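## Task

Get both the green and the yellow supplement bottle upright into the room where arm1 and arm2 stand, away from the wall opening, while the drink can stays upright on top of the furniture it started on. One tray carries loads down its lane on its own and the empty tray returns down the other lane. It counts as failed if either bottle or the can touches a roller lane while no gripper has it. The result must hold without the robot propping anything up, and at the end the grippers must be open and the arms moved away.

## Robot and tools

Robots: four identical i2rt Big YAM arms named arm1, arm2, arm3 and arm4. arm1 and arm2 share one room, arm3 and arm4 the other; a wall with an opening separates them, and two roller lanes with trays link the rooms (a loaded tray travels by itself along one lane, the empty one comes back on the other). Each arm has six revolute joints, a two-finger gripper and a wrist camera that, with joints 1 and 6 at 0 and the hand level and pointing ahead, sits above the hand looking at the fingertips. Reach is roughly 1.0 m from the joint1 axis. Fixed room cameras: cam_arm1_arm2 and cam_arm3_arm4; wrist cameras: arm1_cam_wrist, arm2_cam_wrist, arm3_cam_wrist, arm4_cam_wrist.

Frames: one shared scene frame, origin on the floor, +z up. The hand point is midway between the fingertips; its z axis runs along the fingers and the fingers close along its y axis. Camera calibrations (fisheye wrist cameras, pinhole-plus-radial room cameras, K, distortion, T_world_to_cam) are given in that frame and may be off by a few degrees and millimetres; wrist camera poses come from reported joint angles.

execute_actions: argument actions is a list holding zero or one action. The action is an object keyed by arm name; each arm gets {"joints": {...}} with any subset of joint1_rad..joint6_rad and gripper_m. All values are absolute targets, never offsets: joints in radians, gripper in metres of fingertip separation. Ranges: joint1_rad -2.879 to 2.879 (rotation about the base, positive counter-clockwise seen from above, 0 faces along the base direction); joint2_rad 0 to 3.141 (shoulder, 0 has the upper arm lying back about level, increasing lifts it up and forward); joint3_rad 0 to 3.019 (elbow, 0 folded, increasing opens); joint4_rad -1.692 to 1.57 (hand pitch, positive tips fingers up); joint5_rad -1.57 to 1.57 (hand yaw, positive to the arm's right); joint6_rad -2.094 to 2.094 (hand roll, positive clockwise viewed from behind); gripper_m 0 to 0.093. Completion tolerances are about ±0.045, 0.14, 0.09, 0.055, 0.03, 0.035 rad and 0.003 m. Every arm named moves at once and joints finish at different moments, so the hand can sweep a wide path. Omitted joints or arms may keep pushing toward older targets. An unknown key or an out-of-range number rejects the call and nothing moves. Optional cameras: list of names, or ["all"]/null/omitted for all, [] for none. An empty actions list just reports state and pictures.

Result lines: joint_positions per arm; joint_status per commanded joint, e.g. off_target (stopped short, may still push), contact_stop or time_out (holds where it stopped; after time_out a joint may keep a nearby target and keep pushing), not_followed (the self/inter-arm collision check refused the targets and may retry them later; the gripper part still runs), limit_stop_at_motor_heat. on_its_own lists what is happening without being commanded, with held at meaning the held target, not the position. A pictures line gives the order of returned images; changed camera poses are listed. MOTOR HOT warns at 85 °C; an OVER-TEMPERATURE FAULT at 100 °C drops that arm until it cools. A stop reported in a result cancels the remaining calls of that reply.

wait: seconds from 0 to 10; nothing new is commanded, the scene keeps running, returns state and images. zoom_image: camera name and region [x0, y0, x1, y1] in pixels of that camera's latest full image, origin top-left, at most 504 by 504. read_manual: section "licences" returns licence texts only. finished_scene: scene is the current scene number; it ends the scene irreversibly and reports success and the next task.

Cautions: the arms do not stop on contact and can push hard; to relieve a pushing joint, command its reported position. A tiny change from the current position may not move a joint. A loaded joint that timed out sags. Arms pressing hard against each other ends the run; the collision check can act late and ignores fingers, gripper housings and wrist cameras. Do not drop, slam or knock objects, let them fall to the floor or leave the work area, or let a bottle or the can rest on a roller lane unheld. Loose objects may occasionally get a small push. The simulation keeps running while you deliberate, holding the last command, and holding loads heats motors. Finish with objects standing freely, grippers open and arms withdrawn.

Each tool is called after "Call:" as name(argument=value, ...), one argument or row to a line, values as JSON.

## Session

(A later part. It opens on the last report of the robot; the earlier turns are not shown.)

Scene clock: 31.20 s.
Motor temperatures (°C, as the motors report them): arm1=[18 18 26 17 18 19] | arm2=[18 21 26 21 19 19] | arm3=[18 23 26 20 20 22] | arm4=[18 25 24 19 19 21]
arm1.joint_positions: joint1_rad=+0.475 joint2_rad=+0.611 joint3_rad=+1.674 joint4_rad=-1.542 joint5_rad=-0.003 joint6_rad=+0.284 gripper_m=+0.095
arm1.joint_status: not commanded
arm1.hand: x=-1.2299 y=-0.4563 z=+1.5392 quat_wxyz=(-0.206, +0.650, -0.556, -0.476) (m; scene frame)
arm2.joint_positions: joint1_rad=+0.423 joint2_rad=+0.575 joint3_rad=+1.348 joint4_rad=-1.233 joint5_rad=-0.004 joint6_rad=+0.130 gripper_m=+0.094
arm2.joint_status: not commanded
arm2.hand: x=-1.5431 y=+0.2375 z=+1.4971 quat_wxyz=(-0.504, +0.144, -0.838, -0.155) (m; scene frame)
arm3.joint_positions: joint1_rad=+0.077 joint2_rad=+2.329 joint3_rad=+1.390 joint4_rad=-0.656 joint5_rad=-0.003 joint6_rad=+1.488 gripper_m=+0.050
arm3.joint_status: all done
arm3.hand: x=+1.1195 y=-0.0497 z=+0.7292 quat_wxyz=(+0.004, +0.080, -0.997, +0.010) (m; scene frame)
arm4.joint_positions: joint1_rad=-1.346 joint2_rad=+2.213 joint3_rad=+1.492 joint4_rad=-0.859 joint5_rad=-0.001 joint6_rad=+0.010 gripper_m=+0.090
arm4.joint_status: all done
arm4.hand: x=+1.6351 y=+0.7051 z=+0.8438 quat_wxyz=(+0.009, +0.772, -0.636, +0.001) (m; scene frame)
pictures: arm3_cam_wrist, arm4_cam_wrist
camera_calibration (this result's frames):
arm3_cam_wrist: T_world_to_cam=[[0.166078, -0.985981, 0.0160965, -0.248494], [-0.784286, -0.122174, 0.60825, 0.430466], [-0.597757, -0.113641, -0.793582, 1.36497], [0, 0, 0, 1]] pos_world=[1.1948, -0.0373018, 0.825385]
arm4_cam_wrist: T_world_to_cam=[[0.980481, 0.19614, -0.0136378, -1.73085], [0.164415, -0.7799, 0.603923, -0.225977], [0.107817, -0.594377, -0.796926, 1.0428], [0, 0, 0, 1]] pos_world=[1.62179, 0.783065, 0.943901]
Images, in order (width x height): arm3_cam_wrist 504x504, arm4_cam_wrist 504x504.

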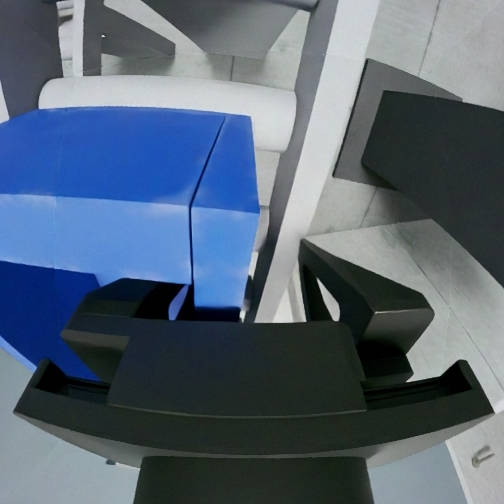

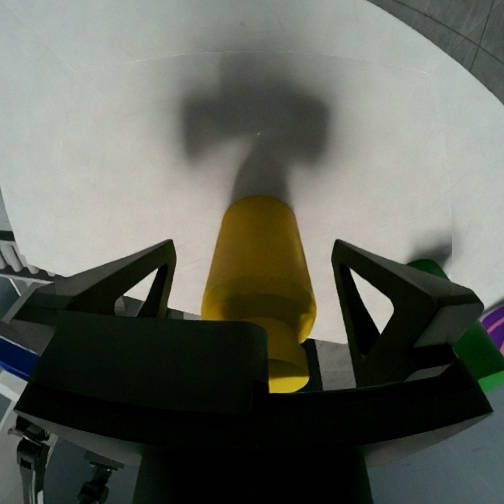

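Call:
execute_actions(
  actions=[
    {"arm3":{"joints":{"gripper_m":0.0}},"arm4":{"joints":{"gripper_m":0.04}}},
  ],
  cameras=[],
)

Call:
execute_actions(
  actions=[
    {"arm4":{"joints":{"joint2_rad":1.9,"joint3_rad":1.55,"joint4_rad":-1.2}}},
  ],
  cameras=[],
)

Call:
execute_actions(
  actions=[
    {"arm4":{"joints":{"joint1_rad":0.2,"joint2_rad":2.3,"joint3_rad":2.13,"joint4_rad":-1.36,"joint6_rad":0.17}}},
  ],
  cameras=["arm4_cam_wrist","cam_arm3_arm4"],
)

Scene clock: 32.43 s.
Motor temperatures (°C, as the motors report them): arm1=[18 18 26 17 18 19] | arm2=[18 21 26 21 19 19] | arm3=[18 24 26 20 20 22] | arm4=[18 25 24 19 19 21]
arm1.joint_positions: joint1_rad=+0.475 joint2_rad=+0.611 joint3_rad=+1.674 joint4_rad=-1.542 joint5_rad=-0.003 joint6_rad=+0.284 gripper_m=+0.095
arm1.joint_status: not commanded
arm1.hand: x=-1.2299 y=-0.4563 z=+1.5392 quat_wxyz=(-0.206, +0.650, -0.556, -0.476) (m; scene frame)
arm2.joint_positions: joint1_rad=+0.423 joint2_rad=+0.575 joint3_rad=+1.348 joint4_rad=-1.233 joint5_rad=-0.004 joint6_rad=+0.130 gripper_m=+0.094
arm2.joint_status: not commanded
arm2.hand: x=-1.5431 y=+0.2375 z=+1.4971 quat_wxyz=(-0.504, +0.144, -0.838, -0.155) (m; scene frame)
arm3.joint_positions: joint1_rad=+0.074 joint2_rad=+2.328 joint3_rad=+1.400 joint4_rad=-0.636 joint5_rad=+0.001 joint6_rad=+1.532 gripper_m=+0.011
arm3.joint_status: gripper_m off_target (ended at +0.011, target +0.000)
arm3.hand: x=+1.1211 y=-0.0388 z=+0.7321 quat_wxyz=(+0.002, +0.056, -0.998, -0.005) (m; scene frame)
arm4.joint_positions: joint1_rad=-1.346 joint2_rad=+2.212 joint3_rad=+1.492 joint4_rad=-0.856 joint5_rad=-0.001 joint6_rad=+0.009 gripper_m=+0.040
arm4.joint_status: all done
arm4.hand: x=+1.6349 y=+0.7059 z=+0.8442 quat_wxyz=(+0.008, +0.772, -0.636, +0.000) (m; scene frame)
pictures: none
No camera images: the call's "cameras" was empty. Leave "cameras" out to get every camera's image.

Scene clock: 33.77 s.
Motor temperatures (°C, as the motors report them): arm1=[18 18 26 17 18 19] | arm2=[18 21 26 21 19 19] | arm3=[18 24 26 20 20 22] | arm4=[18 25 24 19 19 21]
arm1.joint_positions: joint1_rad=+0.475 joint2_rad=+0.611 joint3_rad=+1.674 joint4_rad=-1.542 joint5_rad=-0.003 joint6_rad=+0.284 gripper_m=+0.095
arm1.joint_status: not commanded
arm1.hand: x=-1.2299 y=-0.4563 z=+1.5392 quat_wxyz=(-0.206, +0.650, -0.556, -0.476) (m; scene frame)
arm2.joint_positions: joint1_rad=+0.423 joint2_rad=+0.575 joint3_rad=+1.348 joint4_rad=-1.233 joint5_rad=-0.004 joint6_rad=+0.130 gripper_m=+0.094
arm2.joint_status: not commanded
arm2.hand: x=-1.5431 y=+0.2375 z=+1.4971 quat_wxyz=(-0.504, +0.144, -0.838, -0.155) (m; scene frame)
arm3.joint_positions: joint1_rad=+0.074 joint2_rad=+2.328 joint3_rad=+1.400 joint4_rad=-0.636 joint5_rad=+0.001 joint6_rad=+1.532 gripper_m=+0.011
arm3.joint_status: not commanded
arm3.hand: x=+1.1211 y=-0.0388 z=+0.7321 quat_wxyz=(+0.002, +0.056, -0.998, -0.005) (m; scene frame)
arm4.joint_positions: joint1_rad=-1.346 joint2_rad=+1.893 joint3_rad=+1.535 joint4_rad=-1.193 joint5_rad=-0.001 joint6_rad=+0.009 gripper_m=+0.040
arm4.joint_status: all done
arm4.hand: x=+1.6410 y=+0.6876 z=+1.0373 quat_wxyz=(+0.000, +0.772, -0.636, -0.010) (m; scene frame)
pictures: none
No camera images: the call's "cameras" was empty. Leave "cameras" out to get every camera's image.

Scene clock: 35.77 s.
Motor temperatures (°C, as the motors report them): arm1=[18 18 26 17 18 19] | arm2=[18 21 26 21 19 19] | arm3=[18 24 26 20 20 22] | arm4=[18 25 24 19 19 21]
arm1.joint_positions: joint1_rad=+0.475 joint2_rad=+0.611 joint3_rad=+1.674 joint4_rad=-1.542 joint5_rad=-0.003 joint6_rad=+0.284 gripper_m=+0.095
arm1.joint_status: not commanded
arm1.hand: x=-1.2299 y=-0.4563 z=+1.5392 quat_wxyz=(-0.206, +0.650, -0.556, -0.476) (m; scene frame)
arm2.joint_positions: joint1_rad=+0.423 joint2_rad=+0.575 joint3_rad=+1.348 joint4_rad=-1.233 joint5_rad=-0.004 joint6_rad=+0.130 gripper_m=+0.094
arm2.joint_status: not commanded
arm2.hand: x=-1.5431 y=+0.2375 z=+1.4971 quat_wxyz=(-0.504, +0.144, -0.838, -0.155) (m; scene frame)
arm3.joint_positions: joint1_rad=+0.074 joint2_rad=+2.328 joint3_rad=+1.400 joint4_rad=-0.636 joint5_rad=+0.001 joint6_rad=+1.532 gripper_m=+0.011
arm3.joint_status: not commanded
arm3.hand: x=+1.1211 y=-0.0388 z=+0.7321 quat_wxyz=(+0.002, +0.056, -0.998, -0.005) (m; scene frame)
arm4.joint_positions: joint1_rad=+0.208 joint2_rad=+2.309 joint3_rad=+2.109 joint4_rad=-1.353 joint5_rad=-0.003 joint6_rad=+0.158 gripper_m=+0.040
arm4.joint_status: all done
arm4.hand: x=+1.0610 y=+0.0002 z=+1.0029 quat_wxyz=(+0.006, +1.000, +0.014, -0.014) (m; scene frame)
pictures: arm4_cam_wrist, cam_arm3_arm4
camera_calibration (this result's frames):
arm4_cam_wrist: T_world_to_cam=[[-0.0330063, 0.999372, -0.012914, 0.0469122], [0.820803, 0.0344765, 0.57017, -1.4402], [0.570257, 0.00821933, -0.821425, 0.346245], [0, 0, 0, 1]] pos_world=[0.986219, -0.0000755715, 1.10618]
Images, in order (width x height): arm4_cam_wrist 504x504, cam_arm3_arm4 672x504.

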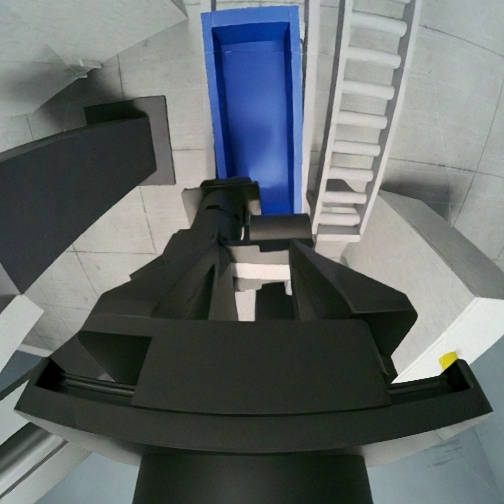

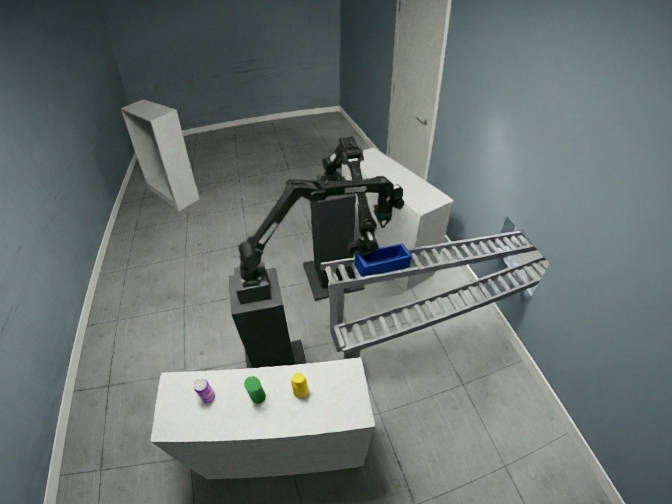

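Call:
execute_actions(
  actions=[
    {"arm4":{"joints":{"joint1_rad":-1.346,"joint2_rad":1.9,"joint3_rad":1.42,"joint4_rad":-1.08,"joint6_rad":0,"gripper_m":0.09}}},
  ],
  cameras=[],
)

Call:
execute_actions(
  actions=[
    {"arm4":{"joints":{"joint2_rad":2.14,"joint3_rad":1.375,"joint4_rad":-0.79}}},
  ],
  cameras=["arm4_cam_wrist"],
)

Call:
execute_actions(
  actions=[
    {"arm4":{"joints":{"gripper_m":0.04}}},
  ],
  cameras=[],
)

Scene clock: 41.77 s.
Motor temperatures (°C, as the motors report them): arm1=[18 18 27 17 18 19] | arm2=[18 21 26 21 19 19] | arm3=[18 24 25 20 20 22] | arm4=[18 26 25 19 19 21]
arm1.joint_positions: joint1_rad=+0.475 joint2_rad=+0.611 joint3_rad=+1.674 joint4_rad=-1.542 joint5_rad=-0.003 joint6_rad=+0.284 gripper_m=+0.095
arm1.joint_status: not commanded
arm1.hand: x=-1.2299 y=-0.4563 z=+1.5392 quat_wxyz=(-0.206, +0.650, -0.556, -0.476) (m; scene frame)
arm2.joint_positions: joint1_rad=+0.423 joint2_rad=+0.575 joint3_rad=+1.348 joint4_rad=-1.233 joint5_rad=-0.004 joint6_rad=+0.130 gripper_m=+0.094
arm2.joint_status: not commanded
arm2.hand: x=-1.5431 y=+0.2375 z=+1.4971 quat_wxyz=(-0.504, +0.144, -0.838, -0.155) (m; scene frame)
arm3.joint_positions: joint1_rad=+0.074 joint2_rad=+2.328 joint3_rad=+1.400 joint4_rad=-0.636 joint5_rad=+0.001 joint6_rad=+1.532 gripper_m=+0.011
arm3.joint_status: not commanded
arm3.hand: x=+1.1211 y=-0.0388 z=+0.7321 quat_wxyz=(+0.002, +0.056, -0.998, -0.005) (m; scene frame)
arm4.joint_positions: joint1_rad=-1.354 joint2_rad=+1.913 joint3_rad=+1.416 joint4_rad=-1.076 joint5_rad=+0.002 joint6_rad=+0.013 gripper_m=+0.090
arm4.joint_status: all done
arm4.hand: x=+1.6495 y=+0.6684 z=+0.9856 quat_wxyz=(+0.006, +0.768, -0.640, -0.001) (m; scene frame)
pictures: none
No camera images: the call's "cameras" was empty. Leave "cameras" out to get every camera's image.

Scene clock: 43.00 s.
Motor temperatures (°C, as the motors report them): arm1=[18 18 27 17 18 19] | arm2=[18 21 26 21 19 19] | arm3=[18 25 25 20 20 22] | arm4=[18 26 24 19 19 21]
arm1.joint_positions: joint1_rad=+0.475 joint2_rad=+0.611 joint3_rad=+1.674 joint4_rad=-1.542 joint5_rad=-0.003 joint6_rad=+0.284 gripper_m=+0.095
arm1.joint_status: not commanded
arm1.hand: x=-1.2299 y=-0.4563 z=+1.5392 quat_wxyz=(-0.206, +0.650, -0.556, -0.476) (m; scene frame)
arm2.joint_positions: joint1_rad=+0.423 joint2_rad=+0.575 joint3_rad=+1.348 joint4_rad=-1.233 joint5_rad=-0.004 joint6_rad=+0.130 gripper_m=+0.094
arm2.joint_status: not commanded
arm2.hand: x=-1.5431 y=+0.2375 z=+1.4971 quat_wxyz=(-0.504, +0.144, -0.838, -0.155) (m; scene frame)
arm3.joint_positions: joint1_rad=+0.074 joint2_rad=+2.328 joint3_rad=+1.400 joint4_rad=-0.636 joint5_rad=+0.001 joint6_rad=+1.532 gripper_m=+0.011
arm3.joint_status: not commanded
arm3.hand: x=+1.1211 y=-0.0388 z=+0.7321 quat_wxyz=(+0.002, +0.056, -0.998, -0.005) (m; scene frame)
arm4.joint_positions: joint1_rad=-1.354 joint2_rad=+2.150 joint3_rad=+1.363 joint4_rad=-0.798 joint5_rad=+0.002 joint6_rad=+0.013 gripper_m=+0.090
arm4.joint_status: all done
arm4.hand: x=+1.6471 y=+0.6713 z=+0.8426 quat_wxyz=(+0.010, +0.768, -0.640, +0.004) (m; scene frame)
pictures: arm4_cam_wrist
camera_calibration (this result's frames):
arm4_cam_wrist: T_world_to_cam=[[0.982543, 0.185694, -0.0112452, -1.73446], [0.154115, -0.778619, 0.608277, -0.241182], [0.104198, -0.599392, -0.793645, 1.027], [0, 0, 0, 1]] pos_world=[1.63434, 0.749864, 0.942273]
Images, in order (width x height): arm4_cam_wrist 504x504.

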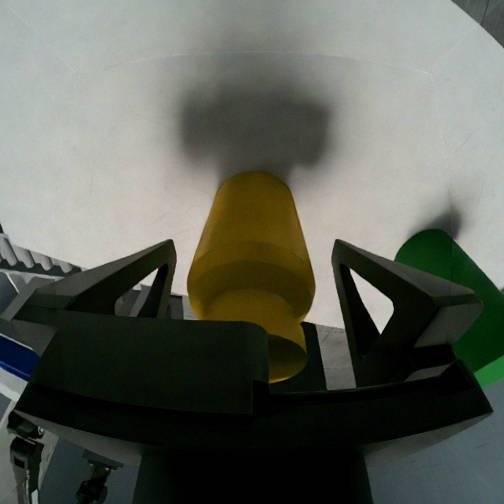

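Scene clock: 43.60 s.
Motor temperatures (°C, as the motors report them): arm1=[18 18 27 17 18 19] | arm2=[18 21 26 21 19 19] | arm3=[18 25 25 20 20 22] | arm4=[18 26 24 19 19 21]
arm1.joint_positions: joint1_rad=+0.475 joint2_rad=+0.611 joint3_rad=+1.674 joint4_rad=-1.542 joint5_rad=-0.003 joint6_rad=+0.284 gripper_m=+0.095
arm1.joint_status: not commanded
arm1.hand: x=-1.2299 y=-0.4563 z=+1.5392 quat_wxyz=(-0.206, +0.650, -0.556, -0.476) (m; scene frame)
arm2.joint_positions: joint1_rad=+0.423 joint2_rad=+0.575 joint3_rad=+1.348 joint4_rad=-1.233 joint5_rad=-0.004 joint6_rad=+0.130 gripper_m=+0.094
arm2.joint_status: not commanded
arm2.hand: x=-1.5431 y=+0.2375 z=+1.4971 quat_wxyz=(-0.504, +0.144, -0.838, -0.155) (m; scene frame)
arm3.joint_positions: joint1_rad=+0.074 joint2_rad=+2.328 joint3_rad=+1.400 joint4_rad=-0.636 joint5_rad=+0.001 joint6_rad=+1.532 gripper_m=+0.011
arm3.joint_status: not commanded
arm3.hand: x=+1.1211 y=-0.0388 z=+0.7321 quat_wxyz=(+0.002, +0.056, -0.998, -0.005) (m; scene frame)
arm4.joint_positions: joint1_rad=-1.354 joint2_rad=+2.150 joint3_rad=+1.363 joint4_rad=-0.797 joint5_rad=+0.001 joint6_rad=+0.011 gripper_m=+0.065
arm4.joint_status: gripper_m off_target (ended at +0.065, target +0.040)
arm4.hand: x=+1.6470 y=+0.6714 z=+0.8426 quat_wxyz=(+0.010, +0.769, -0.640, +0.003) (m; scene frame)
pictures: none
No camera images: the call's "cameras" was empty. Leave "cameras" out to get every camera's image.

Call:
execute_actions(
  actions=[
    {"arm4":{"joints":{"joint2_rad":1.9,"joint3_rad":1.55,"joint4_rad":-1.2}}},
  ],
  cameras=[],
)

Call:
execute_actions(
  actions=[
    {"arm4":{"joints":{"joint1_rad":0.19,"joint2_rad":2.3,"joint3_rad":2.13,"joint4_rad":-1.36,"joint6_rad":0.17}}},
  ],
  cameras=[],
)

Call:
execute_actions(
  actions=[
    {"arm4":{"joints":{"joint2_rad":2.62,"joint3_rad":2.56,"joint4_rad":-1.49}}},
  ],
  cameras=["arm4_cam_wrist","cam_arm3_arm4"],
)

Scene clock: 45.80 s.
Motor temperatures (°C, as the motors report them): arm1=[18 18 27 17 18 19] | arm2=[18 21 26 21 19 19] | arm3=[18 25 25 19 20 22] | arm4=[18 26 24 19 19 21]
arm1.joint_positions: joint1_rad=+0.475 joint2_rad=+0.611 joint3_rad=+1.674 joint4_rad=-1.542 joint5_rad=-0.003 joint6_rad=+0.284 gripper_m=+0.095
arm1.joint_status: not commanded
arm1.hand: x=-1.2299 y=-0.4563 z=+1.5392 quat_wxyz=(-0.206, +0.650, -0.556, -0.476) (m; scene frame)
arm2.joint_positions: joint1_rad=+0.423 joint2_rad=+0.575 joint3_rad=+1.348 joint4_rad=-1.233 joint5_rad=-0.004 joint6_rad=+0.130 gripper_m=+0.094
arm2.joint_status: not commanded
arm2.hand: x=-1.5431 y=+0.2375 z=+1.4971 quat_wxyz=(-0.504, +0.144, -0.838, -0.155) (m; scene frame)
arm3.joint_positions: joint1_rad=+0.074 joint2_rad=+2.328 joint3_rad=+1.400 joint4_rad=-0.636 joint5_rad=+0.001 joint6_rad=+1.532 gripper_m=+0.011
arm3.joint_status: not commanded
arm3.hand: x=+1.1211 y=-0.0388 z=+0.7321 quat_wxyz=(+0.002, +0.056, -0.998, -0.005) (m; scene frame)
arm4.joint_positions: joint1_rad=-1.354 joint2_rad=+1.910 joint3_rad=+1.535 joint4_rad=-1.193 joint5_rad=+0.001 joint6_rad=+0.011 gripper_m=+0.065
arm4.joint_status: all done
arm4.hand: x=+1.6459 y=+0.6881 z=+1.0279 quat_wxyz=(+0.005, +0.769, -0.640, -0.003) (m; scene frame)
pictures: none
No camera images: the call's "cameras" was empty. Leave "cameras" out to get every camera's image.

Scene clock: 47.63 s.
Motor temperatures (°C, as the motors report them): arm1=[18 18 27 17 18 19] | arm2=[18 21 26 21 19 19] | arm3=[18 25 25 19 20 22] | arm4=[18 26 25 19 19 21]
arm1.joint_positions: joint1_rad=+0.475 joint2_rad=+0.611 joint3_rad=+1.674 joint4_rad=-1.542 joint5_rad=-0.003 joint6_rad=+0.284 gripper_m=+0.095
arm1.joint_status: not commanded
arm1.hand: x=-1.2299 y=-0.4563 z=+1.5392 quat_wxyz=(-0.206, +0.650, -0.556, -0.476) (m; scene frame)
arm2.joint_positions: joint1_rad=+0.423 joint2_rad=+0.575 joint3_rad=+1.348 joint4_rad=-1.233 joint5_rad=-0.004 joint6_rad=+0.130 gripper_m=+0.094
arm2.joint_status: not commanded
arm2.hand: x=-1.5431 y=+0.2375 z=+1.4971 quat_wxyz=(-0.504, +0.144, -0.838, -0.155) (m; scene frame)
arm3.joint_positions: joint1_rad=+0.059 joint2_rad=+2.328 joint3_rad=+1.395 joint4_rad=-0.636 joint5_rad=+0.001 joint6_rad=+1.533 gripper_m=+0.011
arm3.joint_status: not commanded
arm3.hand: x=+1.1293 y=-0.0413 z=+0.7307 quat_wxyz=(+0.002, +0.049, -0.999, -0.003) (m; scene frame)
arm4.joint_positions: joint1_rad=+0.197 joint2_rad=+2.319 joint3_rad=+2.106 joint4_rad=-1.351 joint5_rad=+0.003 joint6_rad=+0.158 gripper_m=+0.065
arm4.joint_status: all done
arm4.hand: x=+1.0611 y=+0.0086 z=+0.9946 quat_wxyz=(+0.002, +1.000, +0.009, -0.009) (m; scene frame)
pictures: none
No camera images: the call's "cameras" was empty. Leave "cameras" out to get every camera's image.

Scene clock: 49.03 s.
Motor temperatures (°C, as the motors report them): arm1=[18 18 27 17 18 19] | arm2=[18 21 27 21 19 19] | arm3=[18 25 25 19 20 22] | arm4=[18 26 25 19 19 21]
arm1.joint_positions: joint1_rad=+0.475 joint2_rad=+0.611 joint3_rad=+1.674 joint4_rad=-1.542 joint5_rad=-0.003 joint6_rad=+0.284 gripper_m=+0.095
arm1.joint_status: not commanded
arm1.hand: x=-1.2299 y=-0.4563 z=+1.5392 quat_wxyz=(-0.206, +0.650, -0.556, -0.476) (m; scene frame)
arm2.joint_positions: joint1_rad=+0.423 joint2_rad=+0.575 joint3_rad=+1.348 joint4_rad=-1.233 joint5_rad=-0.004 joint6_rad=+0.130 gripper_m=+0.094
arm2.joint_status: not commanded
arm2.hand: x=-1.5431 y=+0.2375 z=+1.4971 quat_wxyz=(-0.504, +0.144, -0.838, -0.155) (m; scene frame)
arm3.joint_positions: joint1_rad=+0.059 joint2_rad=+2.328 joint3_rad=+1.395 joint4_rad=-0.636 joint5_rad=+0.001 joint6_rad=+1.533 gripper_m=+0.011
arm3.joint_status: not commanded
arm3.hand: x=+1.1293 y=-0.0413 z=+0.7307 quat_wxyz=(+0.002, +0.049, -0.999, -0.003) (m; scene frame)
arm4.joint_positions: joint1_rad=+0.197 joint2_rad=+2.645 joint3_rad=+2.506 joint4_rad=-1.483 joint5_rad=+0.002 joint6_rad=+0.158 gripper_m=+0.065
arm4.joint_status: all done
arm4.hand: x=+1.0123 y=-0.0003 z=+0.9124 quat_wxyz=(-0.002, +1.000, +0.008, +0.020) (m; scene frame)
pictures: arm4_cam_wrist, cam_arm3_arm4
camera_calibration (this result's frames):
arm4_cam_wrist: T_world_to_cam=[[-0.021947, 0.999755, 0.00298362, 0.0188557], [0.780073, 0.0152577, 0.625502, -1.3579], [0.625303, 0.0160553, -0.780217, 0.206365], [0, 0, 0, 1]] pos_world=[0.930634, -0.00144584, 1.01032]
Images, in order (width x height): arm4_cam_wrist 504x504, cam_arm3_arm4 672x504.

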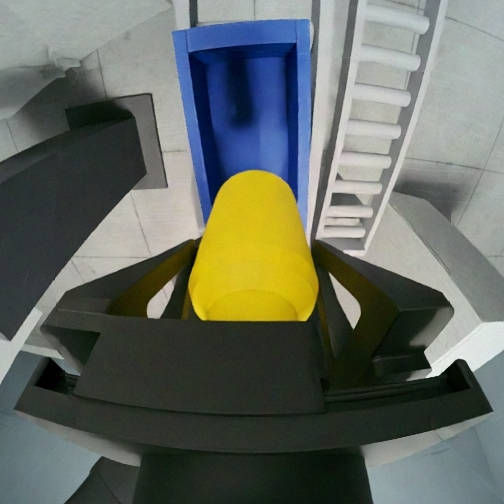

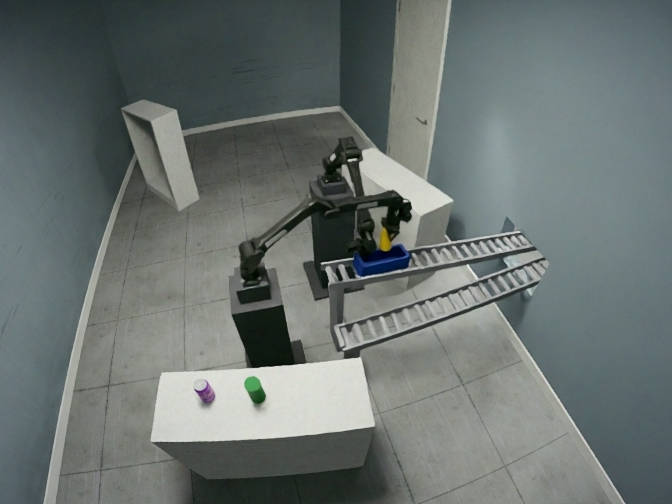

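Call:
execute_actions(
  actions=[
    {"arm4":{"joints":{"joint2_rad":2.76,"joint3_rad":2.53,"joint4_rad":-1.3}}},
  ],
  cameras=["cam_arm3_arm4"],
)

Scene clock: 50.87 s.
Motor temperatures (°C, as the motors report them): arm1=[18 18 27 17 18 19] | arm2=[18 21 27 21 19 19] | arm3=[18 25 25 19 20 22] | arm4=[18 26 25 19 19 21]
arm1.joint_positions: joint1_rad=+0.475 joint2_rad=+0.611 joint3_rad=+1.674 joint4_rad=-1.542 joint5_rad=-0.003 joint6_rad=+0.284 gripper_m=+0.095
arm1.joint_status: not commanded
arm1.hand: x=-1.2299 y=-0.4563 z=+1.5392 quat_wxyz=(-0.206, +0.650, -0.556, -0.476) (m; scene frame)
arm2.joint_positions: joint1_rad=+0.423 joint2_rad=+0.575 joint3_rad=+1.348 joint4_rad=-1.233 joint5_rad=-0.004 joint6_rad=+0.130 gripper_m=+0.094
arm2.joint_status: not commanded
arm2.hand: x=-1.5431 y=+0.2375 z=+1.4971 quat_wxyz=(-0.504, +0.144, -0.838, -0.155) (m; scene frame)
arm3.joint_positions: joint1_rad=+0.059 joint2_rad=+2.328 joint3_rad=+1.395 joint4_rad=-0.636 joint5_rad=+0.001 joint6_rad=+1.533 gripper_m=+0.011
arm3.joint_status: not commanded
arm3.hand: x=+1.1293 y=-0.0413 z=+0.7307 quat_wxyz=(+0.002, +0.049, -0.999, -0.003) (m; scene frame)
arm4.joint_positions: joint1_rad=+0.197 joint2_rad=+2.789 joint3_rad=+2.506 joint4_rad=-1.307 joint5_rad=+0.002 joint6_rad=+0.158 gripper_m=+0.065
arm4.joint_status: all done
arm4.hand: x=+1.0014 y=-0.0027 z=+0.8050 quat_wxyz=(+0.000, +1.000, +0.008, +0.004) (m; scene frame)
pictures: cam_arm3_arm4
Images, in order (width x height): cam_arm3_arm4 672x504.

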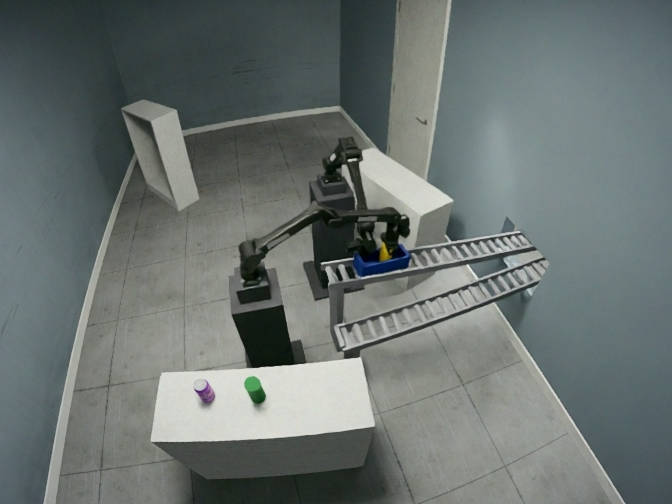

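Call:
execute_actions(
  actions=[
    {"arm4":{"joints":{"gripper_m":0.09}}},
  ],
  cameras=[],
)

Call:
execute_actions(
  actions=[
    {"arm4":{"joints":{"joint2_rad":2.5,"joint3_rad":2.5,"joint4_rad":-1.55}}},
  ],
  cameras=[],
)

Call:
execute_actions(
  actions=[
    {"arm4":{"joints":{"joint1_rad":-1.68,"joint2_rad":1.9,"joint3_rad":1.33,"joint4_rad":-1.0,"joint6_rad":0}}},
  ],
  cameras=["arm4_cam_wrist"],
)

Scene clock: 52.33 s.
Motor temperatures (°C, as the motors report them): arm1=[18 18 27 17 18 19] | arm2=[18 21 27 21 19 19] | arm3=[18 25 25 19 20 22] | arm4=[18 26 25 19 19 21]
arm1.joint_positions: joint1_rad=+0.475 joint2_rad=+0.611 joint3_rad=+1.674 joint4_rad=-1.542 joint5_rad=-0.003 joint6_rad=+0.284 gripper_m=+0.095
arm1.joint_status: not commanded
arm1.hand: x=-1.2299 y=-0.4563 z=+1.5392 quat_wxyz=(-0.206, +0.650, -0.556, -0.476) (m; scene frame)
arm2.joint_positions: joint1_rad=+0.423 joint2_rad=+0.575 joint3_rad=+1.348 joint4_rad=-1.233 joint5_rad=-0.004 joint6_rad=+0.130 gripper_m=+0.094
arm2.joint_status: not commanded
arm2.hand: x=-1.5431 y=+0.2375 z=+1.4971 quat_wxyz=(-0.504, +0.144, -0.838, -0.155) (m; scene frame)
arm3.joint_positions: joint1_rad=+0.060 joint2_rad=+2.328 joint3_rad=+1.395 joint4_rad=-0.636 joint5_rad=+0.001 joint6_rad=+1.533 gripper_m=+0.011
arm3.joint_status: not commanded
arm3.hand: x=+1.1291 y=-0.0413 z=+0.7307 quat_wxyz=(+0.002, +0.049, -0.999, -0.003) (m; scene frame)
arm4.joint_positions: joint1_rad=+0.197 joint2_rad=+2.774 joint3_rad=+2.506 joint4_rad=-1.307 joint5_rad=+0.002 joint6_rad=+0.158 gripper_m=+0.090
arm4.joint_status: all done
arm4.hand: x=+0.9974 y=-0.0033 z=+0.8161 quat_wxyz=(+0.002, +1.000, +0.008, -0.003) (m; scene frame)
pictures: none
No camera images: the call's "cameras" was empty. Leave "cameras" out to get every camera's image.

Scene clock: 54.07 s.
Motor temperatures (°C, as the motors report them): arm1=[18 18 27 17 18 19] | arm2=[18 21 27 21 19 19] | arm3=[18 25 25 19 20 22] | arm4=[18 26 25 19 19 21]
arm1.joint_positions: joint1_rad=+0.475 joint2_rad=+0.611 joint3_rad=+1.674 joint4_rad=-1.542 joint5_rad=-0.003 joint6_rad=+0.284 gripper_m=+0.095
arm1.joint_status: not commanded
arm1.hand: x=-1.2299 y=-0.4563 z=+1.5392 quat_wxyz=(-0.206, +0.650, -0.556, -0.476) (m; scene frame)
arm2.joint_positions: joint1_rad=+0.423 joint2_rad=+0.575 joint3_rad=+1.348 joint4_rad=-1.233 joint5_rad=-0.004 joint6_rad=+0.130 gripper_m=+0.094
arm2.joint_status: not commanded
arm2.hand: x=-1.5431 y=+0.2375 z=+1.4971 quat_wxyz=(-0.504, +0.144, -0.838, -0.155) (m; scene frame)
arm3.joint_positions: joint1_rad=+0.060 joint2_rad=+2.328 joint3_rad=+1.395 joint4_rad=-0.636 joint5_rad=+0.001 joint6_rad=+1.533 gripper_m=+0.011
arm3.joint_status: not commanded
arm3.hand: x=+1.1291 y=-0.0413 z=+0.7307 quat_wxyz=(+0.002, +0.049, -0.999, -0.003) (m; scene frame)
arm4.joint_positions: joint1_rad=+0.197 joint2_rad=+2.496 joint3_rad=+2.490 joint4_rad=-1.544 joint5_rad=+0.002 joint6_rad=+0.158 gripper_m=+0.090
arm4.joint_status: all done
arm4.hand: x=+1.0137 y=+0.0005 z=+1.0159 quat_wxyz=(+0.004, +1.000, +0.008, -0.016) (m; scene frame)
pictures: none
No camera images: the call's "cameras" was empty. Leave "cameras" out to get every camera's image.

Scene clock: 56.07 s.
Motor temperatures (°C, as the motors report them): arm1=[18 18 27 17 18 19] | arm2=[18 21 27 21 19 19] | arm3=[18 25 25 19 20 22] | arm4=[18 26 25 19 19 21]
arm1.joint_positions: joint1_rad=+0.475 joint2_rad=+0.611 joint3_rad=+1.674 joint4_rad=-1.542 joint5_rad=-0.003 joint6_rad=+0.284 gripper_m=+0.095
arm1.joint_status: not commanded
arm1.hand: x=-1.2299 y=-0.4563 z=+1.5392 quat_wxyz=(-0.206, +0.650, -0.556, -0.476) (m; scene frame)
arm2.joint_positions: joint1_rad=+0.423 joint2_rad=+0.575 joint3_rad=+1.348 joint4_rad=-1.233 joint5_rad=-0.004 joint6_rad=+0.130 gripper_m=+0.094
arm2.joint_status: not commanded
arm2.hand: x=-1.5431 y=+0.2375 z=+1.4971 quat_wxyz=(-0.504, +0.144, -0.838, -0.155) (m; scene frame)
arm3.joint_positions: joint1_rad=+0.060 joint2_rad=+2.328 joint3_rad=+1.395 joint4_rad=-0.636 joint5_rad=+0.001 joint6_rad=+1.533 gripper_m=+0.011
arm3.joint_status: not commanded
arm3.hand: x=+1.1291 y=-0.0413 z=+0.7307 quat_wxyz=(+0.002, +0.049, -0.999, -0.003) (m; scene frame)
arm4.joint_positions: joint1_rad=-1.689 joint2_rad=+1.912 joint3_rad=+1.324 joint4_rad=-0.997 joint5_rad=+0.003 joint6_rad=+0.013 gripper_m=+0.090
arm4.joint_status: all done
arm4.hand: x=+1.8288 y=+0.6516 z=+0.9540 quat_wxyz=(+0.011, +0.651, -0.759, +0.005) (m; scene frame)
pictures: arm4_cam_wrist
camera_calibration (this result's frames):
arm4_cam_wrist: T_world_to_cam=[[0.989017, -0.147586, -0.00800875, -1.70583], [-0.111971, -0.78352, 0.611194, 0.134775], [-0.0964785, -0.603585, -0.79144, 1.45226], [0, 0, 0, 1]] pos_world=[1.8423, 0.730407, 1.05334]
Images, in order (width x height): arm4_cam_wrist 504x504.

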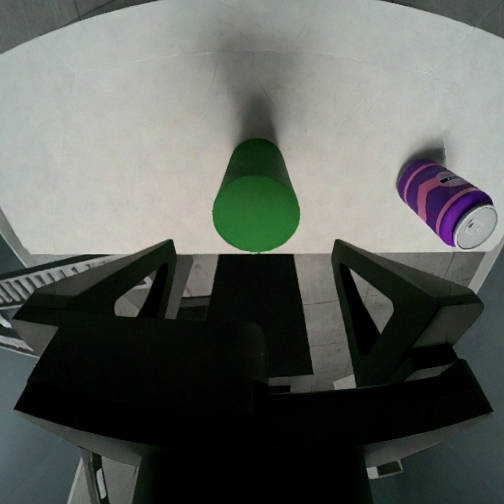

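Call:
execute_actions(
  actions=[
    {"arm4":{"joints":{"joint2_rad":2.10,"joint3_rad":1.30,"joint4_rad":-0.76}}},
  ],
  cameras=[],
)

Call:
execute_actions(
  actions=[
    {"arm4":{"joints":{"gripper_m":0.04}}},
  ],
  cameras=[],
)

Call:
execute_actions(
  actions=[
    {"arm4":{"joints":{"joint2_rad":1.8,"joint3_rad":1.5,"joint4_rad":-1.25}}},
  ],
  cameras=[],
)

Call:
execute_actions(
  actions=[
    {"arm4":{"joints":{"joint1_rad":0.205,"joint2_rad":2.2,"joint3_rad":2.05,"joint4_rad":-1.4,"joint6_rad":0.17}}},
  ],
  cameras=["arm4_cam_wrist","cam_arm3_arm4"],
)

Scene clock: 57.87 s.
Motor temperatures (°C, as the motors report them): arm1=[18 18 27 17 18 19] | arm2=[18 21 27 21 19 19] | arm3=[18 25 25 19 20 22] | arm4=[18 26 25 19 19 21]
arm1.joint_positions: joint1_rad=+0.475 joint2_rad=+0.611 joint3_rad=+1.674 joint4_rad=-1.542 joint5_rad=-0.003 joint6_rad=+0.284 gripper_m=+0.095
arm1.joint_status: not commanded
arm1.hand: x=-1.2299 y=-0.4563 z=+1.5392 quat_wxyz=(-0.206, +0.650, -0.556, -0.476) (m; scene frame)
arm2.joint_positions: joint1_rad=+0.423 joint2_rad=+0.575 joint3_rad=+1.348 joint4_rad=-1.233 joint5_rad=-0.004 joint6_rad=+0.130 gripper_m=+0.094
arm2.joint_status: not commanded
arm2.hand: x=-1.5431 y=+0.2375 z=+1.4971 quat_wxyz=(-0.504, +0.144, -0.838, -0.155) (m; scene frame)
arm3.joint_positions: joint1_rad=+0.060 joint2_rad=+2.328 joint3_rad=+1.395 joint4_rad=-0.636 joint5_rad=+0.001 joint6_rad=+1.533 gripper_m=+0.011
arm3.joint_status: not commanded
arm3.hand: x=+1.1291 y=-0.0413 z=+0.7307 quat_wxyz=(+0.002, +0.049, -0.999, -0.003) (m; scene frame)
arm4.joint_positions: joint1_rad=-1.689 joint2_rad=+2.113 joint3_rad=+1.291 joint4_rad=-0.768 joint5_rad=+0.003 joint6_rad=+0.013 gripper_m=+0.090
arm4.joint_status: all done
arm4.hand: x=+1.8282 y=+0.6548 z=+0.8415 quat_wxyz=(+0.012, +0.651, -0.759, +0.006) (m; scene frame)
pictures: none
No camera images: the call's "cameras" was empty. Leave "cameras" out to get every camera's image.

Scene clock: 58.47 s.
Motor temperatures (°C, as the motors report them): arm1=[18 18 27 17 18 19] | arm2=[18 21 27 21 19 19] | arm3=[18 25 25 19 20 22] | arm4=[18 26 25 19 19 21]
arm1.joint_positions: joint1_rad=+0.475 joint2_rad=+0.611 joint3_rad=+1.674 joint4_rad=-1.542 joint5_rad=-0.003 joint6_rad=+0.284 gripper_m=+0.095
arm1.joint_status: not commanded
arm1.hand: x=-1.2299 y=-0.4563 z=+1.5392 quat_wxyz=(-0.206, +0.650, -0.556, -0.476) (m; scene frame)
arm2.joint_positions: joint1_rad=+0.423 joint2_rad=+0.575 joint3_rad=+1.348 joint4_rad=-1.233 joint5_rad=-0.004 joint6_rad=+0.130 gripper_m=+0.094
arm2.joint_status: not commanded
arm2.hand: x=-1.5431 y=+0.2375 z=+1.4971 quat_wxyz=(-0.504, +0.144, -0.838, -0.155) (m; scene frame)
arm3.joint_positions: joint1_rad=+0.060 joint2_rad=+2.328 joint3_rad=+1.395 joint4_rad=-0.636 joint5_rad=+0.001 joint6_rad=+1.533 gripper_m=+0.011
arm3.joint_status: not commanded
arm3.hand: x=+1.1291 y=-0.0413 z=+0.7307 quat_wxyz=(+0.002, +0.049, -0.999, -0.003) (m; scene frame)
arm4.joint_positions: joint1_rad=-1.689 joint2_rad=+2.113 joint3_rad=+1.291 joint4_rad=-0.768 joint5_rad=+0.001 joint6_rad=+0.012 gripper_m=+0.065
arm4.joint_status: gripper_m off_target (ended at +0.065, target +0.040)
arm4.hand: x=+1.8279 y=+0.6550 z=+0.8414 quat_wxyz=(+0.013, +0.651, -0.759, +0.005) (m; scene frame)
pictures: none
No camera images: the call's "cameras" was empty. Leave "cameras" out to get every camera's image.

Scene clock: 59.97 s.
Motor temperatures (°C, as the motors report them): arm1=[18 18 27 17 18 19] | arm2=[18 21 27 21 19 19] | arm3=[18 25 25 19 20 22] | arm4=[18 26 25 19 19 21]
arm1.joint_positions: joint1_rad=+0.475 joint2_rad=+0.611 joint3_rad=+1.674 joint4_rad=-1.542 joint5_rad=-0.003 joint6_rad=+0.284 gripper_m=+0.095
arm1.joint_status: not commanded
arm1.hand: x=-1.2299 y=-0.4563 z=+1.5392 quat_wxyz=(-0.206, +0.650, -0.556, -0.476) (m; scene frame)
arm2.joint_positions: joint1_rad=+0.423 joint2_rad=+0.575 joint3_rad=+1.348 joint4_rad=-1.233 joint5_rad=-0.004 joint6_rad=+0.130 gripper_m=+0.094
arm2.joint_status: not commanded
arm2.hand: x=-1.5431 y=+0.2375 z=+1.4971 quat_wxyz=(-0.504, +0.144, -0.838, -0.155) (m; scene frame)
arm3.joint_positions: joint1_rad=+0.060 joint2_rad=+2.328 joint3_rad=+1.395 joint4_rad=-0.636 joint5_rad=+0.001 joint6_rad=+1.533 gripper_m=+0.011
arm3.joint_status: not commanded
arm3.hand: x=+1.1291 y=-0.0413 z=+0.7307 quat_wxyz=(+0.002, +0.049, -0.999, -0.003) (m; scene frame)
arm4.joint_positions: joint1_rad=-1.689 joint2_rad=+1.815 joint3_rad=+1.488 joint4_rad=-1.242 joint5_rad=+0.001 joint6_rad=+0.012 gripper_m=+0.065
arm4.joint_status: all done
arm4.hand: x=+1.8317 y=+0.6666 z=+1.0597 quat_wxyz=(+0.005, +0.651, -0.759, -0.001) (m; scene frame)
pictures: none
No camera images: the call's "cameras" was empty. Leave "cameras" out to get every camera's image.

Scene clock: 61.93 s.
Motor temperatures (°C, as the motors report them): arm1=[18 18 27 17 18 19] | arm2=[18 21 27 21 19 19] | arm3=[18 26 25 19 20 22] | arm4=[18 26 25 19 19 21]
arm1.joint_positions: joint1_rad=+0.475 joint2_rad=+0.611 joint3_rad=+1.674 joint4_rad=-1.542 joint5_rad=-0.003 joint6_rad=+0.284 gripper_m=+0.095
arm1.joint_status: not commanded
arm1.hand: x=-1.2299 y=-0.4563 z=+1.5392 quat_wxyz=(-0.206, +0.650, -0.556, -0.476) (m; scene frame)
arm2.joint_positions: joint1_rad=+0.423 joint2_rad=+0.575 joint3_rad=+1.348 joint4_rad=-1.233 joint5_rad=-0.004 joint6_rad=+0.130 gripper_m=+0.094
arm2.joint_status: not commanded
arm2.hand: x=-1.5431 y=+0.2375 z=+1.4971 quat_wxyz=(-0.504, +0.144, -0.838, -0.155) (m; scene frame)
arm3.joint_positions: joint1_rad=+0.060 joint2_rad=+2.328 joint3_rad=+1.392 joint4_rad=-0.635 joint5_rad=+0.000 joint6_rad=+1.535 gripper_m=+0.011
arm3.joint_status: not commanded
arm3.hand: x=+1.1290 y=-0.0424 z=+0.7301 quat_wxyz=(+0.003, +0.048, -0.999, -0.002) (m; scene frame)
arm4.joint_positions: joint1_rad=+0.201 joint2_rad=+2.232 joint3_rad=+2.025 joint4_rad=-1.391 joint5_rad=+0.012 joint6_rad=+0.157 gripper_m=+0.065
arm4.joint_status: all done
arm4.hand: x=+1.0900 y=+0.0133 z=+1.0224 quat_wxyz=(-0.005, +1.000, +0.011, +0.007) (m; scene frame)
pictures: arm4_cam_wrist, cam_arm3_arm4
camera_calibration (this result's frames):
arm4_cam_wrist: T_world_to_cam=[[-0.0265365, 0.999607, 0.00908836, 0.00540512], [0.795872, 0.015625, 0.605264, -1.48405], [0.604884, 0.0232948, -0.795973, 0.281673], [0, 0, 0, 1]] pos_world=[1.01088, 0.0112237, 1.1224]
Images, in order (width x height): arm4_cam_wrist 504x504, cam_arm3_arm4 672x504.

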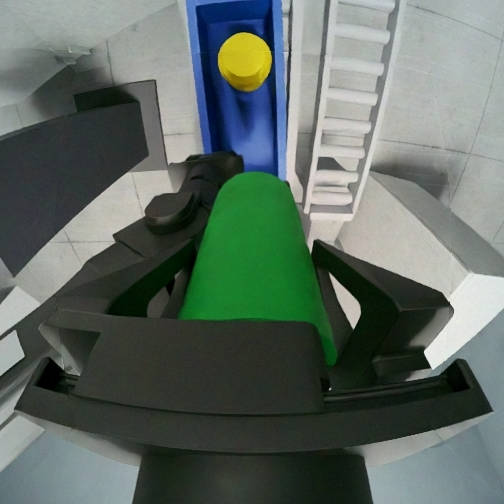

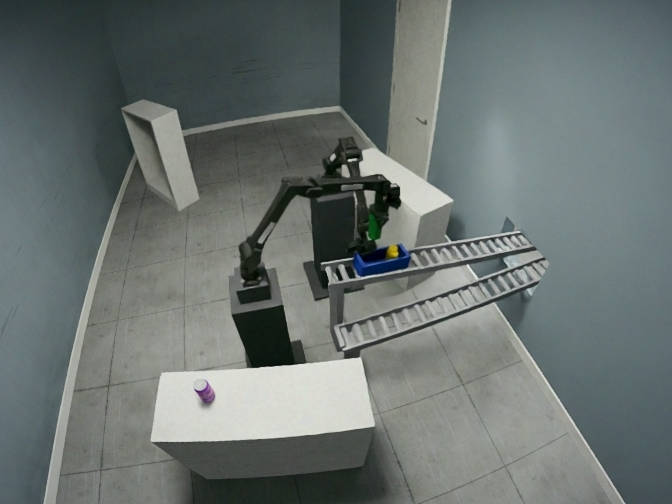

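Call:
execute_actions(
  actions=[
    {"arm4":{"joints":{"joint1_rad":0.21,"joint2_rad":2.3,"joint3_rad":2.15,"joint4_rad":-1.4}}},
  ],
  cameras=[],
)

Call:
execute_actions(
  actions=[
    {"arm4":{"joints":{"joint2_rad":2.545,"joint3_rad":2.13,"joint4_rad":-1.12}}},
  ],
  cameras=["cam_arm3_arm4"],
)

Scene clock: 63.00 s.
Motor temperatures (°C, as the motors report them): arm1=[18 18 27 17 18 19] | arm2=[18 21 27 21 19 19] | arm3=[18 26 25 19 20 22] | arm4=[18 26 25 19 19 21]
arm1.joint_positions: joint1_rad=+0.475 joint2_rad=+0.611 joint3_rad=+1.674 joint4_rad=-1.542 joint5_rad=-0.003 joint6_rad=+0.284 gripper_m=+0.095
arm1.joint_status: not commanded
arm1.hand: x=-1.2299 y=-0.4563 z=+1.5392 quat_wxyz=(-0.206, +0.650, -0.556, -0.476) (m; scene frame)
arm2.joint_positions: joint1_rad=+0.423 joint2_rad=+0.575 joint3_rad=+1.348 joint4_rad=-1.233 joint5_rad=-0.004 joint6_rad=+0.130 gripper_m=+0.094
arm2.joint_status: not commanded
arm2.hand: x=-1.5431 y=+0.2375 z=+1.4971 quat_wxyz=(-0.504, +0.144, -0.838, -0.155) (m; scene frame)
arm3.joint_positions: joint1_rad=+0.060 joint2_rad=+2.328 joint3_rad=+1.392 joint4_rad=-0.635 joint5_rad=-0.001 joint6_rad=+1.536 gripper_m=+0.011
arm3.joint_status: not commanded
arm3.hand: x=+1.1287 y=-0.0424 z=+0.7301 quat_wxyz=(+0.003, +0.047, -0.999, -0.002) (m; scene frame)
arm4.joint_positions: joint1_rad=+0.200 joint2_rad=+2.284 joint3_rad=+2.099 joint4_rad=-1.401 joint5_rad=+0.012 joint6_rad=+0.157 gripper_m=+0.065
arm4.joint_status: all done
arm4.hand: x=+1.0724 y=+0.0104 z=+1.0157 quat_wxyz=(-0.004, +1.000, +0.010, +0.001) (m; scene frame)
pictures: none
No camera images: the call's "cameras" was empty. Leave "cameras" out to get every camera's image.

Scene clock: 64.30 s.
Motor temperatures (°C, as the motors report them): arm1=[18 18 27 17 18 19] | arm2=[18 21 27 21 19 19] | arm3=[18 26 25 19 20 22] | arm4=[18 26 25 19 19 21]
arm1.joint_positions: joint1_rad=+0.475 joint2_rad=+0.611 joint3_rad=+1.674 joint4_rad=-1.542 joint5_rad=-0.003 joint6_rad=+0.284 gripper_m=+0.095
arm1.joint_status: not commanded
arm1.hand: x=-1.2299 y=-0.4563 z=+1.5392 quat_wxyz=(-0.206, +0.650, -0.556, -0.476) (m; scene frame)
arm2.joint_positions: joint1_rad=+0.423 joint2_rad=+0.575 joint3_rad=+1.348 joint4_rad=-1.233 joint5_rad=-0.004 joint6_rad=+0.130 gripper_m=+0.094
arm2.joint_status: not commanded
arm2.hand: x=-1.5431 y=+0.2375 z=+1.4971 quat_wxyz=(-0.504, +0.144, -0.838, -0.155) (m; scene frame)
arm3.joint_positions: joint1_rad=+0.030 joint2_rad=+2.327 joint3_rad=+1.392 joint4_rad=-0.635 joint5_rad=+0.005 joint6_rad=+1.517 gripper_m=+0.011
arm3.joint_status: not commanded
arm3.hand: x=+1.1468 y=-0.0412 z=+0.7309 quat_wxyz=(+0.000, +0.042, -0.999, -0.002) (m; scene frame)
arm4.joint_positions: joint1_rad=+0.197 joint2_rad=+2.544 joint3_rad=+2.138 joint4_rad=-1.090 joint5_rad=+0.008 joint6_rad=+0.161 gripper_m=+0.064
arm4.joint_status: all done
arm4.hand: x=+1.0219 y=+0.0018 z=+0.8509 quat_wxyz=(+0.006, +0.999, +0.007, -0.042) (m; scene frame)
pictures: cam_arm3_arm4
Images, in order (width x height): cam_arm3_arm4 672x504.

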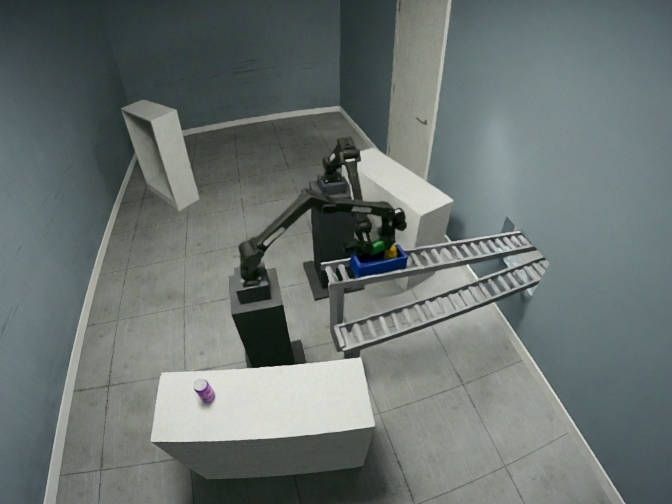

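Contact; bottle may be tilted. Lift and look.

Call:
execute_actions(
  actions=[
    {"arm4":{"joints":{"joint2_rad":2.4,"joint3_rad":2.2,"joint4_rad":-1.36}}},
  ],
  cameras=["cam_arm3_arm4","arm4_cam_wrist"],
)

Call:
zoom_image(
  camera="cam_arm3_arm4",
  region=[300,160,460,300],
)

Scene clock: 66.73 s.
Motor temperatures (°C, as the motors report them): arm1=[18 18 27 17 18 19] | arm2=[18 21 27 21 19 19] | arm3=[18 26 25 19 20 22] | arm4=[18 27 26 19 19 21]
arm1.joint_positions: joint1_rad=+0.475 joint2_rad=+0.611 joint3_rad=+1.674 joint4_rad=-1.542 joint5_rad=-0.003 joint6_rad=+0.284 gripper_m=+0.095
arm1.joint_status: not commanded
arm1.hand: x=-1.2299 y=-0.4563 z=+1.5392 quat_wxyz=(-0.206, +0.650, -0.556, -0.476) (m; scene frame)
arm2.joint_positions: joint1_rad=+0.423 joint2_rad=+0.575 joint3_rad=+1.348 joint4_rad=-1.233 joint5_rad=-0.004 joint6_rad=+0.130 gripper_m=+0.094
arm2.joint_status: not commanded
arm2.hand: x=-1.5431 y=+0.2375 z=+1.4971 quat_wxyz=(-0.504, +0.144, -0.838, -0.155) (m; scene frame)
arm3.joint_positions: joint1_rad=+0.021 joint2_rad=+2.303 joint3_rad=+1.392 joint4_rad=-0.646 joint5_rad=+0.007 joint6_rad=+1.512 gripper_m=+0.011
arm3.joint_status: not commanded
arm3.hand: x=+1.1519 y=-0.0368 z=+0.7432 quat_wxyz=(-0.001, +0.040, -0.999, -0.008) (m; scene frame)
arm4.joint_positions: joint1_rad=+0.197 joint2_rad=+2.472 joint3_rad=+2.158 joint4_rad=-1.271 joint5_rad=+0.013 joint6_rad=+0.162 gripper_m=+0.064
arm4.joint_status: joint4_rad time_out (moved -0.180 of -0.270); the others done
arm4.on_its_own: joint4_rad reads -1.271 and still pushes toward -1.360 since a time_out
arm4.hand: x=+1.0435 y=+0.0067 z=+0.9081 quat_wxyz=(-0.004, +1.000, +0.007, +0.000) (m; scene frame)
pictures: arm4_cam_wrist, cam_arm3_arm4
camera_calibration (this result's frames):
arm4_cam_wrist: T_world_to_cam=[[-0.01874, 0.999797, 0.0073602, 0.00523836], [0.804136, 0.0106971, 0.594349, -1.37636], [0.59415, 0.0170567, -0.804174, 0.23766], [0, 0, 0, 1]] pos_world=[0.965675, 0.00543215, 1.00912]
Images, in order (width x height): arm4_cam_wrist 504x504, cam_arm3_arm4 672x504.

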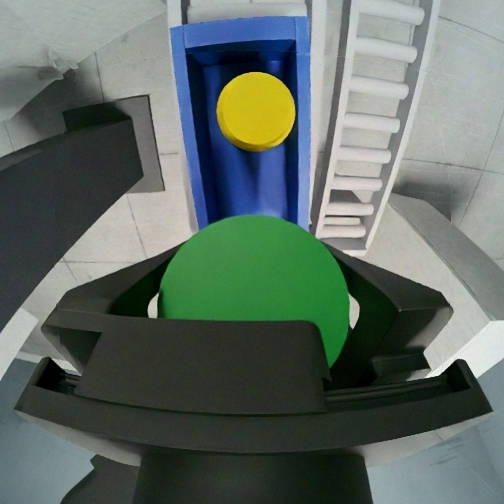

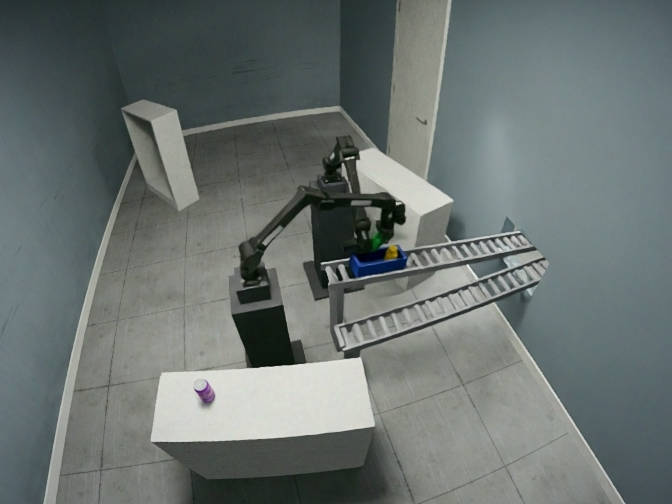

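Region (300, 160, 460, 300) of cam_arm3_arm4's 672x504 image, scaled by 3.150, with more detail than that image has; it fills the top 441 rows of this view, and the rest is white.

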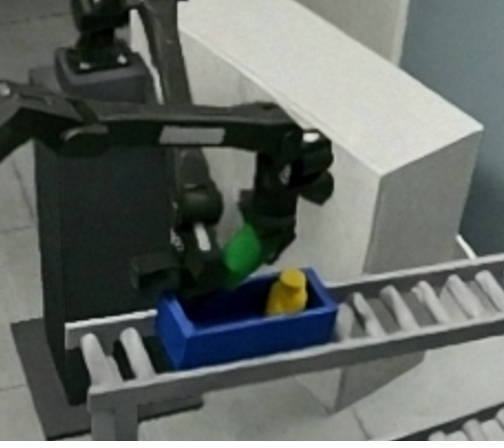

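Call:
execute_actions(
  actions=[
    {"arm4":{"joints":{"joint2_rad":2.55,"joint3_rad":2.5,"joint4_rad":-1.45}}},
  ],
  cameras=[],
)

Call:
execute_actions(
  actions=[
    {"arm4":{"joints":{"joint2_rad":2.2,"joint3_rad":2.4,"joint4_rad":-1.6}}},
  ],
  cameras=[],
)

Call:
execute_actions(
  actions=[
    {"arm4":{"joints":{"joint1_rad":-1.5,"joint2_rad":2.0,"joint3_rad":1.5,"joint4_rad":-1.69,"joint6_rad":0}}},
  ],
  cameras=["cam_arm3_arm4"],
)

Call:
zoom_image(
  camera="cam_arm3_arm4",
  region=[150,220,400,440],
)

Scene clock: 68.53 s.
Motor temperatures (°C, as the motors report them): arm1=[18 18 27 17 18 19] | arm2=[18 21 27 21 19 19] | arm3=[18 26 25 19 20 22] | arm4=[18 27 26 19 19 21]
arm1.joint_positions: joint1_rad=+0.475 joint2_rad=+0.611 joint3_rad=+1.674 joint4_rad=-1.542 joint5_rad=-0.003 joint6_rad=+0.284 gripper_m=+0.095
arm1.joint_status: not commanded
arm1.hand: x=-1.2299 y=-0.4563 z=+1.5392 quat_wxyz=(-0.206, +0.650, -0.556, -0.476) (m; scene frame)
arm2.joint_positions: joint1_rad=+0.423 joint2_rad=+0.575 joint3_rad=+1.348 joint4_rad=-1.233 joint5_rad=-0.004 joint6_rad=+0.130 gripper_m=+0.094
arm2.joint_status: not commanded
arm2.hand: x=-1.5431 y=+0.2375 z=+1.4971 quat_wxyz=(-0.504, +0.144, -0.838, -0.155) (m; scene frame)
arm3.joint_positions: joint1_rad=+0.056 joint2_rad=+2.312 joint3_rad=+1.392 joint4_rad=-0.644 joint5_rad=+0.006 joint6_rad=+1.526 gripper_m=+0.011
arm3.joint_status: not commanded
arm3.hand: x=+1.1322 y=-0.0397 z=+0.7388 quat_wxyz=(-0.001, +0.050, -0.999, -0.005) (m; scene frame)
arm4.joint_positions: joint1_rad=+0.198 joint2_rad=+2.570 joint3_rad=+2.448 joint4_rad=-1.440 joint5_rad=+0.003 joint6_rad=+0.162 gripper_m=+0.064
arm4.joint_status: all done
arm4.hand: x=+1.0073 y=-0.0017 z=+0.9457 quat_wxyz=(+0.002, +1.000, +0.007, -0.010) (m; scene frame)
pictures: none
No camera images: the call's "cameras" was empty. Leave "cameras" out to get every camera's image.

Scene clock: 70.27 s.
Motor temperatures (°C, as the motors report them): arm1=[18 18 27 17 18 19] | arm2=[18 21 27 21 19 19] | arm3=[18 26 25 19 20 22] | arm4=[18 27 26 19 19 21]
arm1.joint_positions: joint1_rad=+0.475 joint2_rad=+0.611 joint3_rad=+1.674 joint4_rad=-1.542 joint5_rad=-0.003 joint6_rad=+0.284 gripper_m=+0.095
arm1.joint_status: not commanded
arm1.hand: x=-1.2299 y=-0.4563 z=+1.5392 quat_wxyz=(-0.206, +0.650, -0.556, -0.476) (m; scene frame)
arm2.joint_positions: joint1_rad=+0.423 joint2_rad=+0.575 joint3_rad=+1.348 joint4_rad=-1.233 joint5_rad=-0.004 joint6_rad=+0.130 gripper_m=+0.094
arm2.joint_status: not commanded
arm2.hand: x=-1.5431 y=+0.2375 z=+1.4971 quat_wxyz=(-0.504, +0.144, -0.838, -0.155) (m; scene frame)
arm3.joint_positions: joint1_rad=+0.067 joint2_rad=+2.310 joint3_rad=+1.387 joint4_rad=-0.641 joint5_rad=+0.006 joint6_rad=+1.539 gripper_m=+0.011
arm3.joint_status: not commanded
arm3.hand: x=+1.1262 y=-0.0415 z=+0.7385 quat_wxyz=(+0.000, +0.049, -0.999, -0.005) (m; scene frame)
arm4.joint_positions: joint1_rad=+0.202 joint2_rad=+2.223 joint3_rad=+2.388 joint4_rad=-1.594 joint5_rad=+0.003 joint6_rad=+0.157 gripper_m=+0.064
arm4.joint_status: all done
arm4.hand: x=+1.0506 y=+0.0041 z=+1.1689 quat_wxyz=(+0.014, +0.997, +0.011, -0.075) (m; scene frame)
pictures: none
No camera images: the call's "cameras" was empty. Leave "cameras" out to get every camera's image.

Scene clock: 72.20 s.
Motor temperatures (°C, as the motors report them): arm1=[18 18 27 17 18 19] | arm2=[18 21 27 21 19 19] | arm3=[18 26 25 19 20 22] | arm4=[18 27 26 19 19 21]
arm1.joint_positions: joint1_rad=+0.475 joint2_rad=+0.611 joint3_rad=+1.674 joint4_rad=-1.542 joint5_rad=-0.003 joint6_rad=+0.284 gripper_m=+0.095
arm1.joint_status: not commanded
arm1.hand: x=-1.2299 y=-0.4563 z=+1.5392 quat_wxyz=(-0.206, +0.650, -0.556, -0.476) (m; scene frame)
arm2.joint_positions: joint1_rad=+0.423 joint2_rad=+0.575 joint3_rad=+1.348 joint4_rad=-1.233 joint5_rad=-0.004 joint6_rad=+0.130 gripper_m=+0.094
arm2.joint_status: not commanded
arm2.hand: x=-1.5431 y=+0.2375 z=+1.4971 quat_wxyz=(-0.504, +0.144, -0.838, -0.155) (m; scene frame)
arm3.joint_positions: joint1_rad=+0.067 joint2_rad=+2.310 joint3_rad=+1.387 joint4_rad=-0.641 joint5_rad=+0.006 joint6_rad=+1.539 gripper_m=+0.011
arm3.joint_status: not commanded
arm3.hand: x=+1.1262 y=-0.0415 z=+0.7385 quat_wxyz=(+0.000, +0.049, -0.999, -0.005) (m; scene frame)
arm4.joint_positions: joint1_rad=-1.509 joint2_rad=+2.021 joint3_rad=+1.503 joint4_rad=-1.673 joint5_rad=+0.003 joint6_rad=+0.013 gripper_m=+0.064
arm4.joint_status: all done
arm4.hand: x=+1.7385 y=+0.5669 z=+1.0014 quat_wxyz=(+0.215, +0.683, -0.662, +0.220) (m; scene frame)
pictures: cam_arm3_arm4
Images, in order (width x height): cam_arm3_arm4 672x504.

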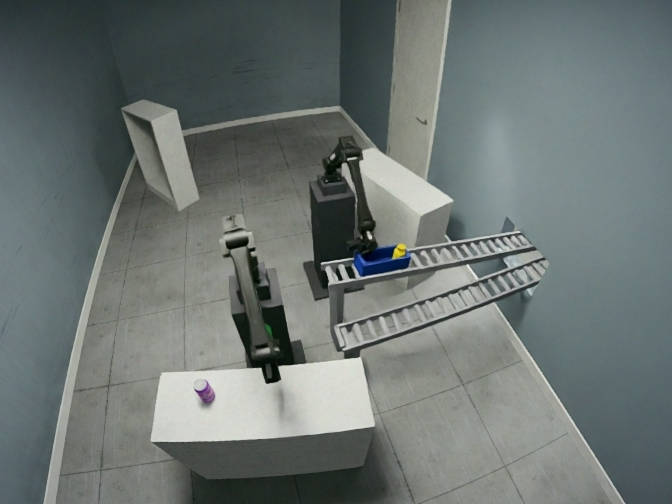

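Region (150, 220, 400, 440) of cam_arm3_arm4's 672x504 image, scaled by 2.016, with more detail than that image has; it fills the top 444 rows of this view, and the rest is white.

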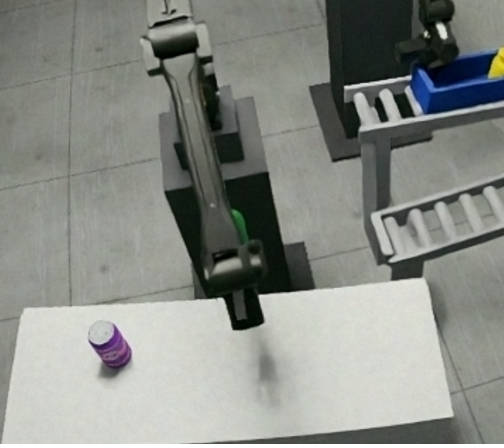

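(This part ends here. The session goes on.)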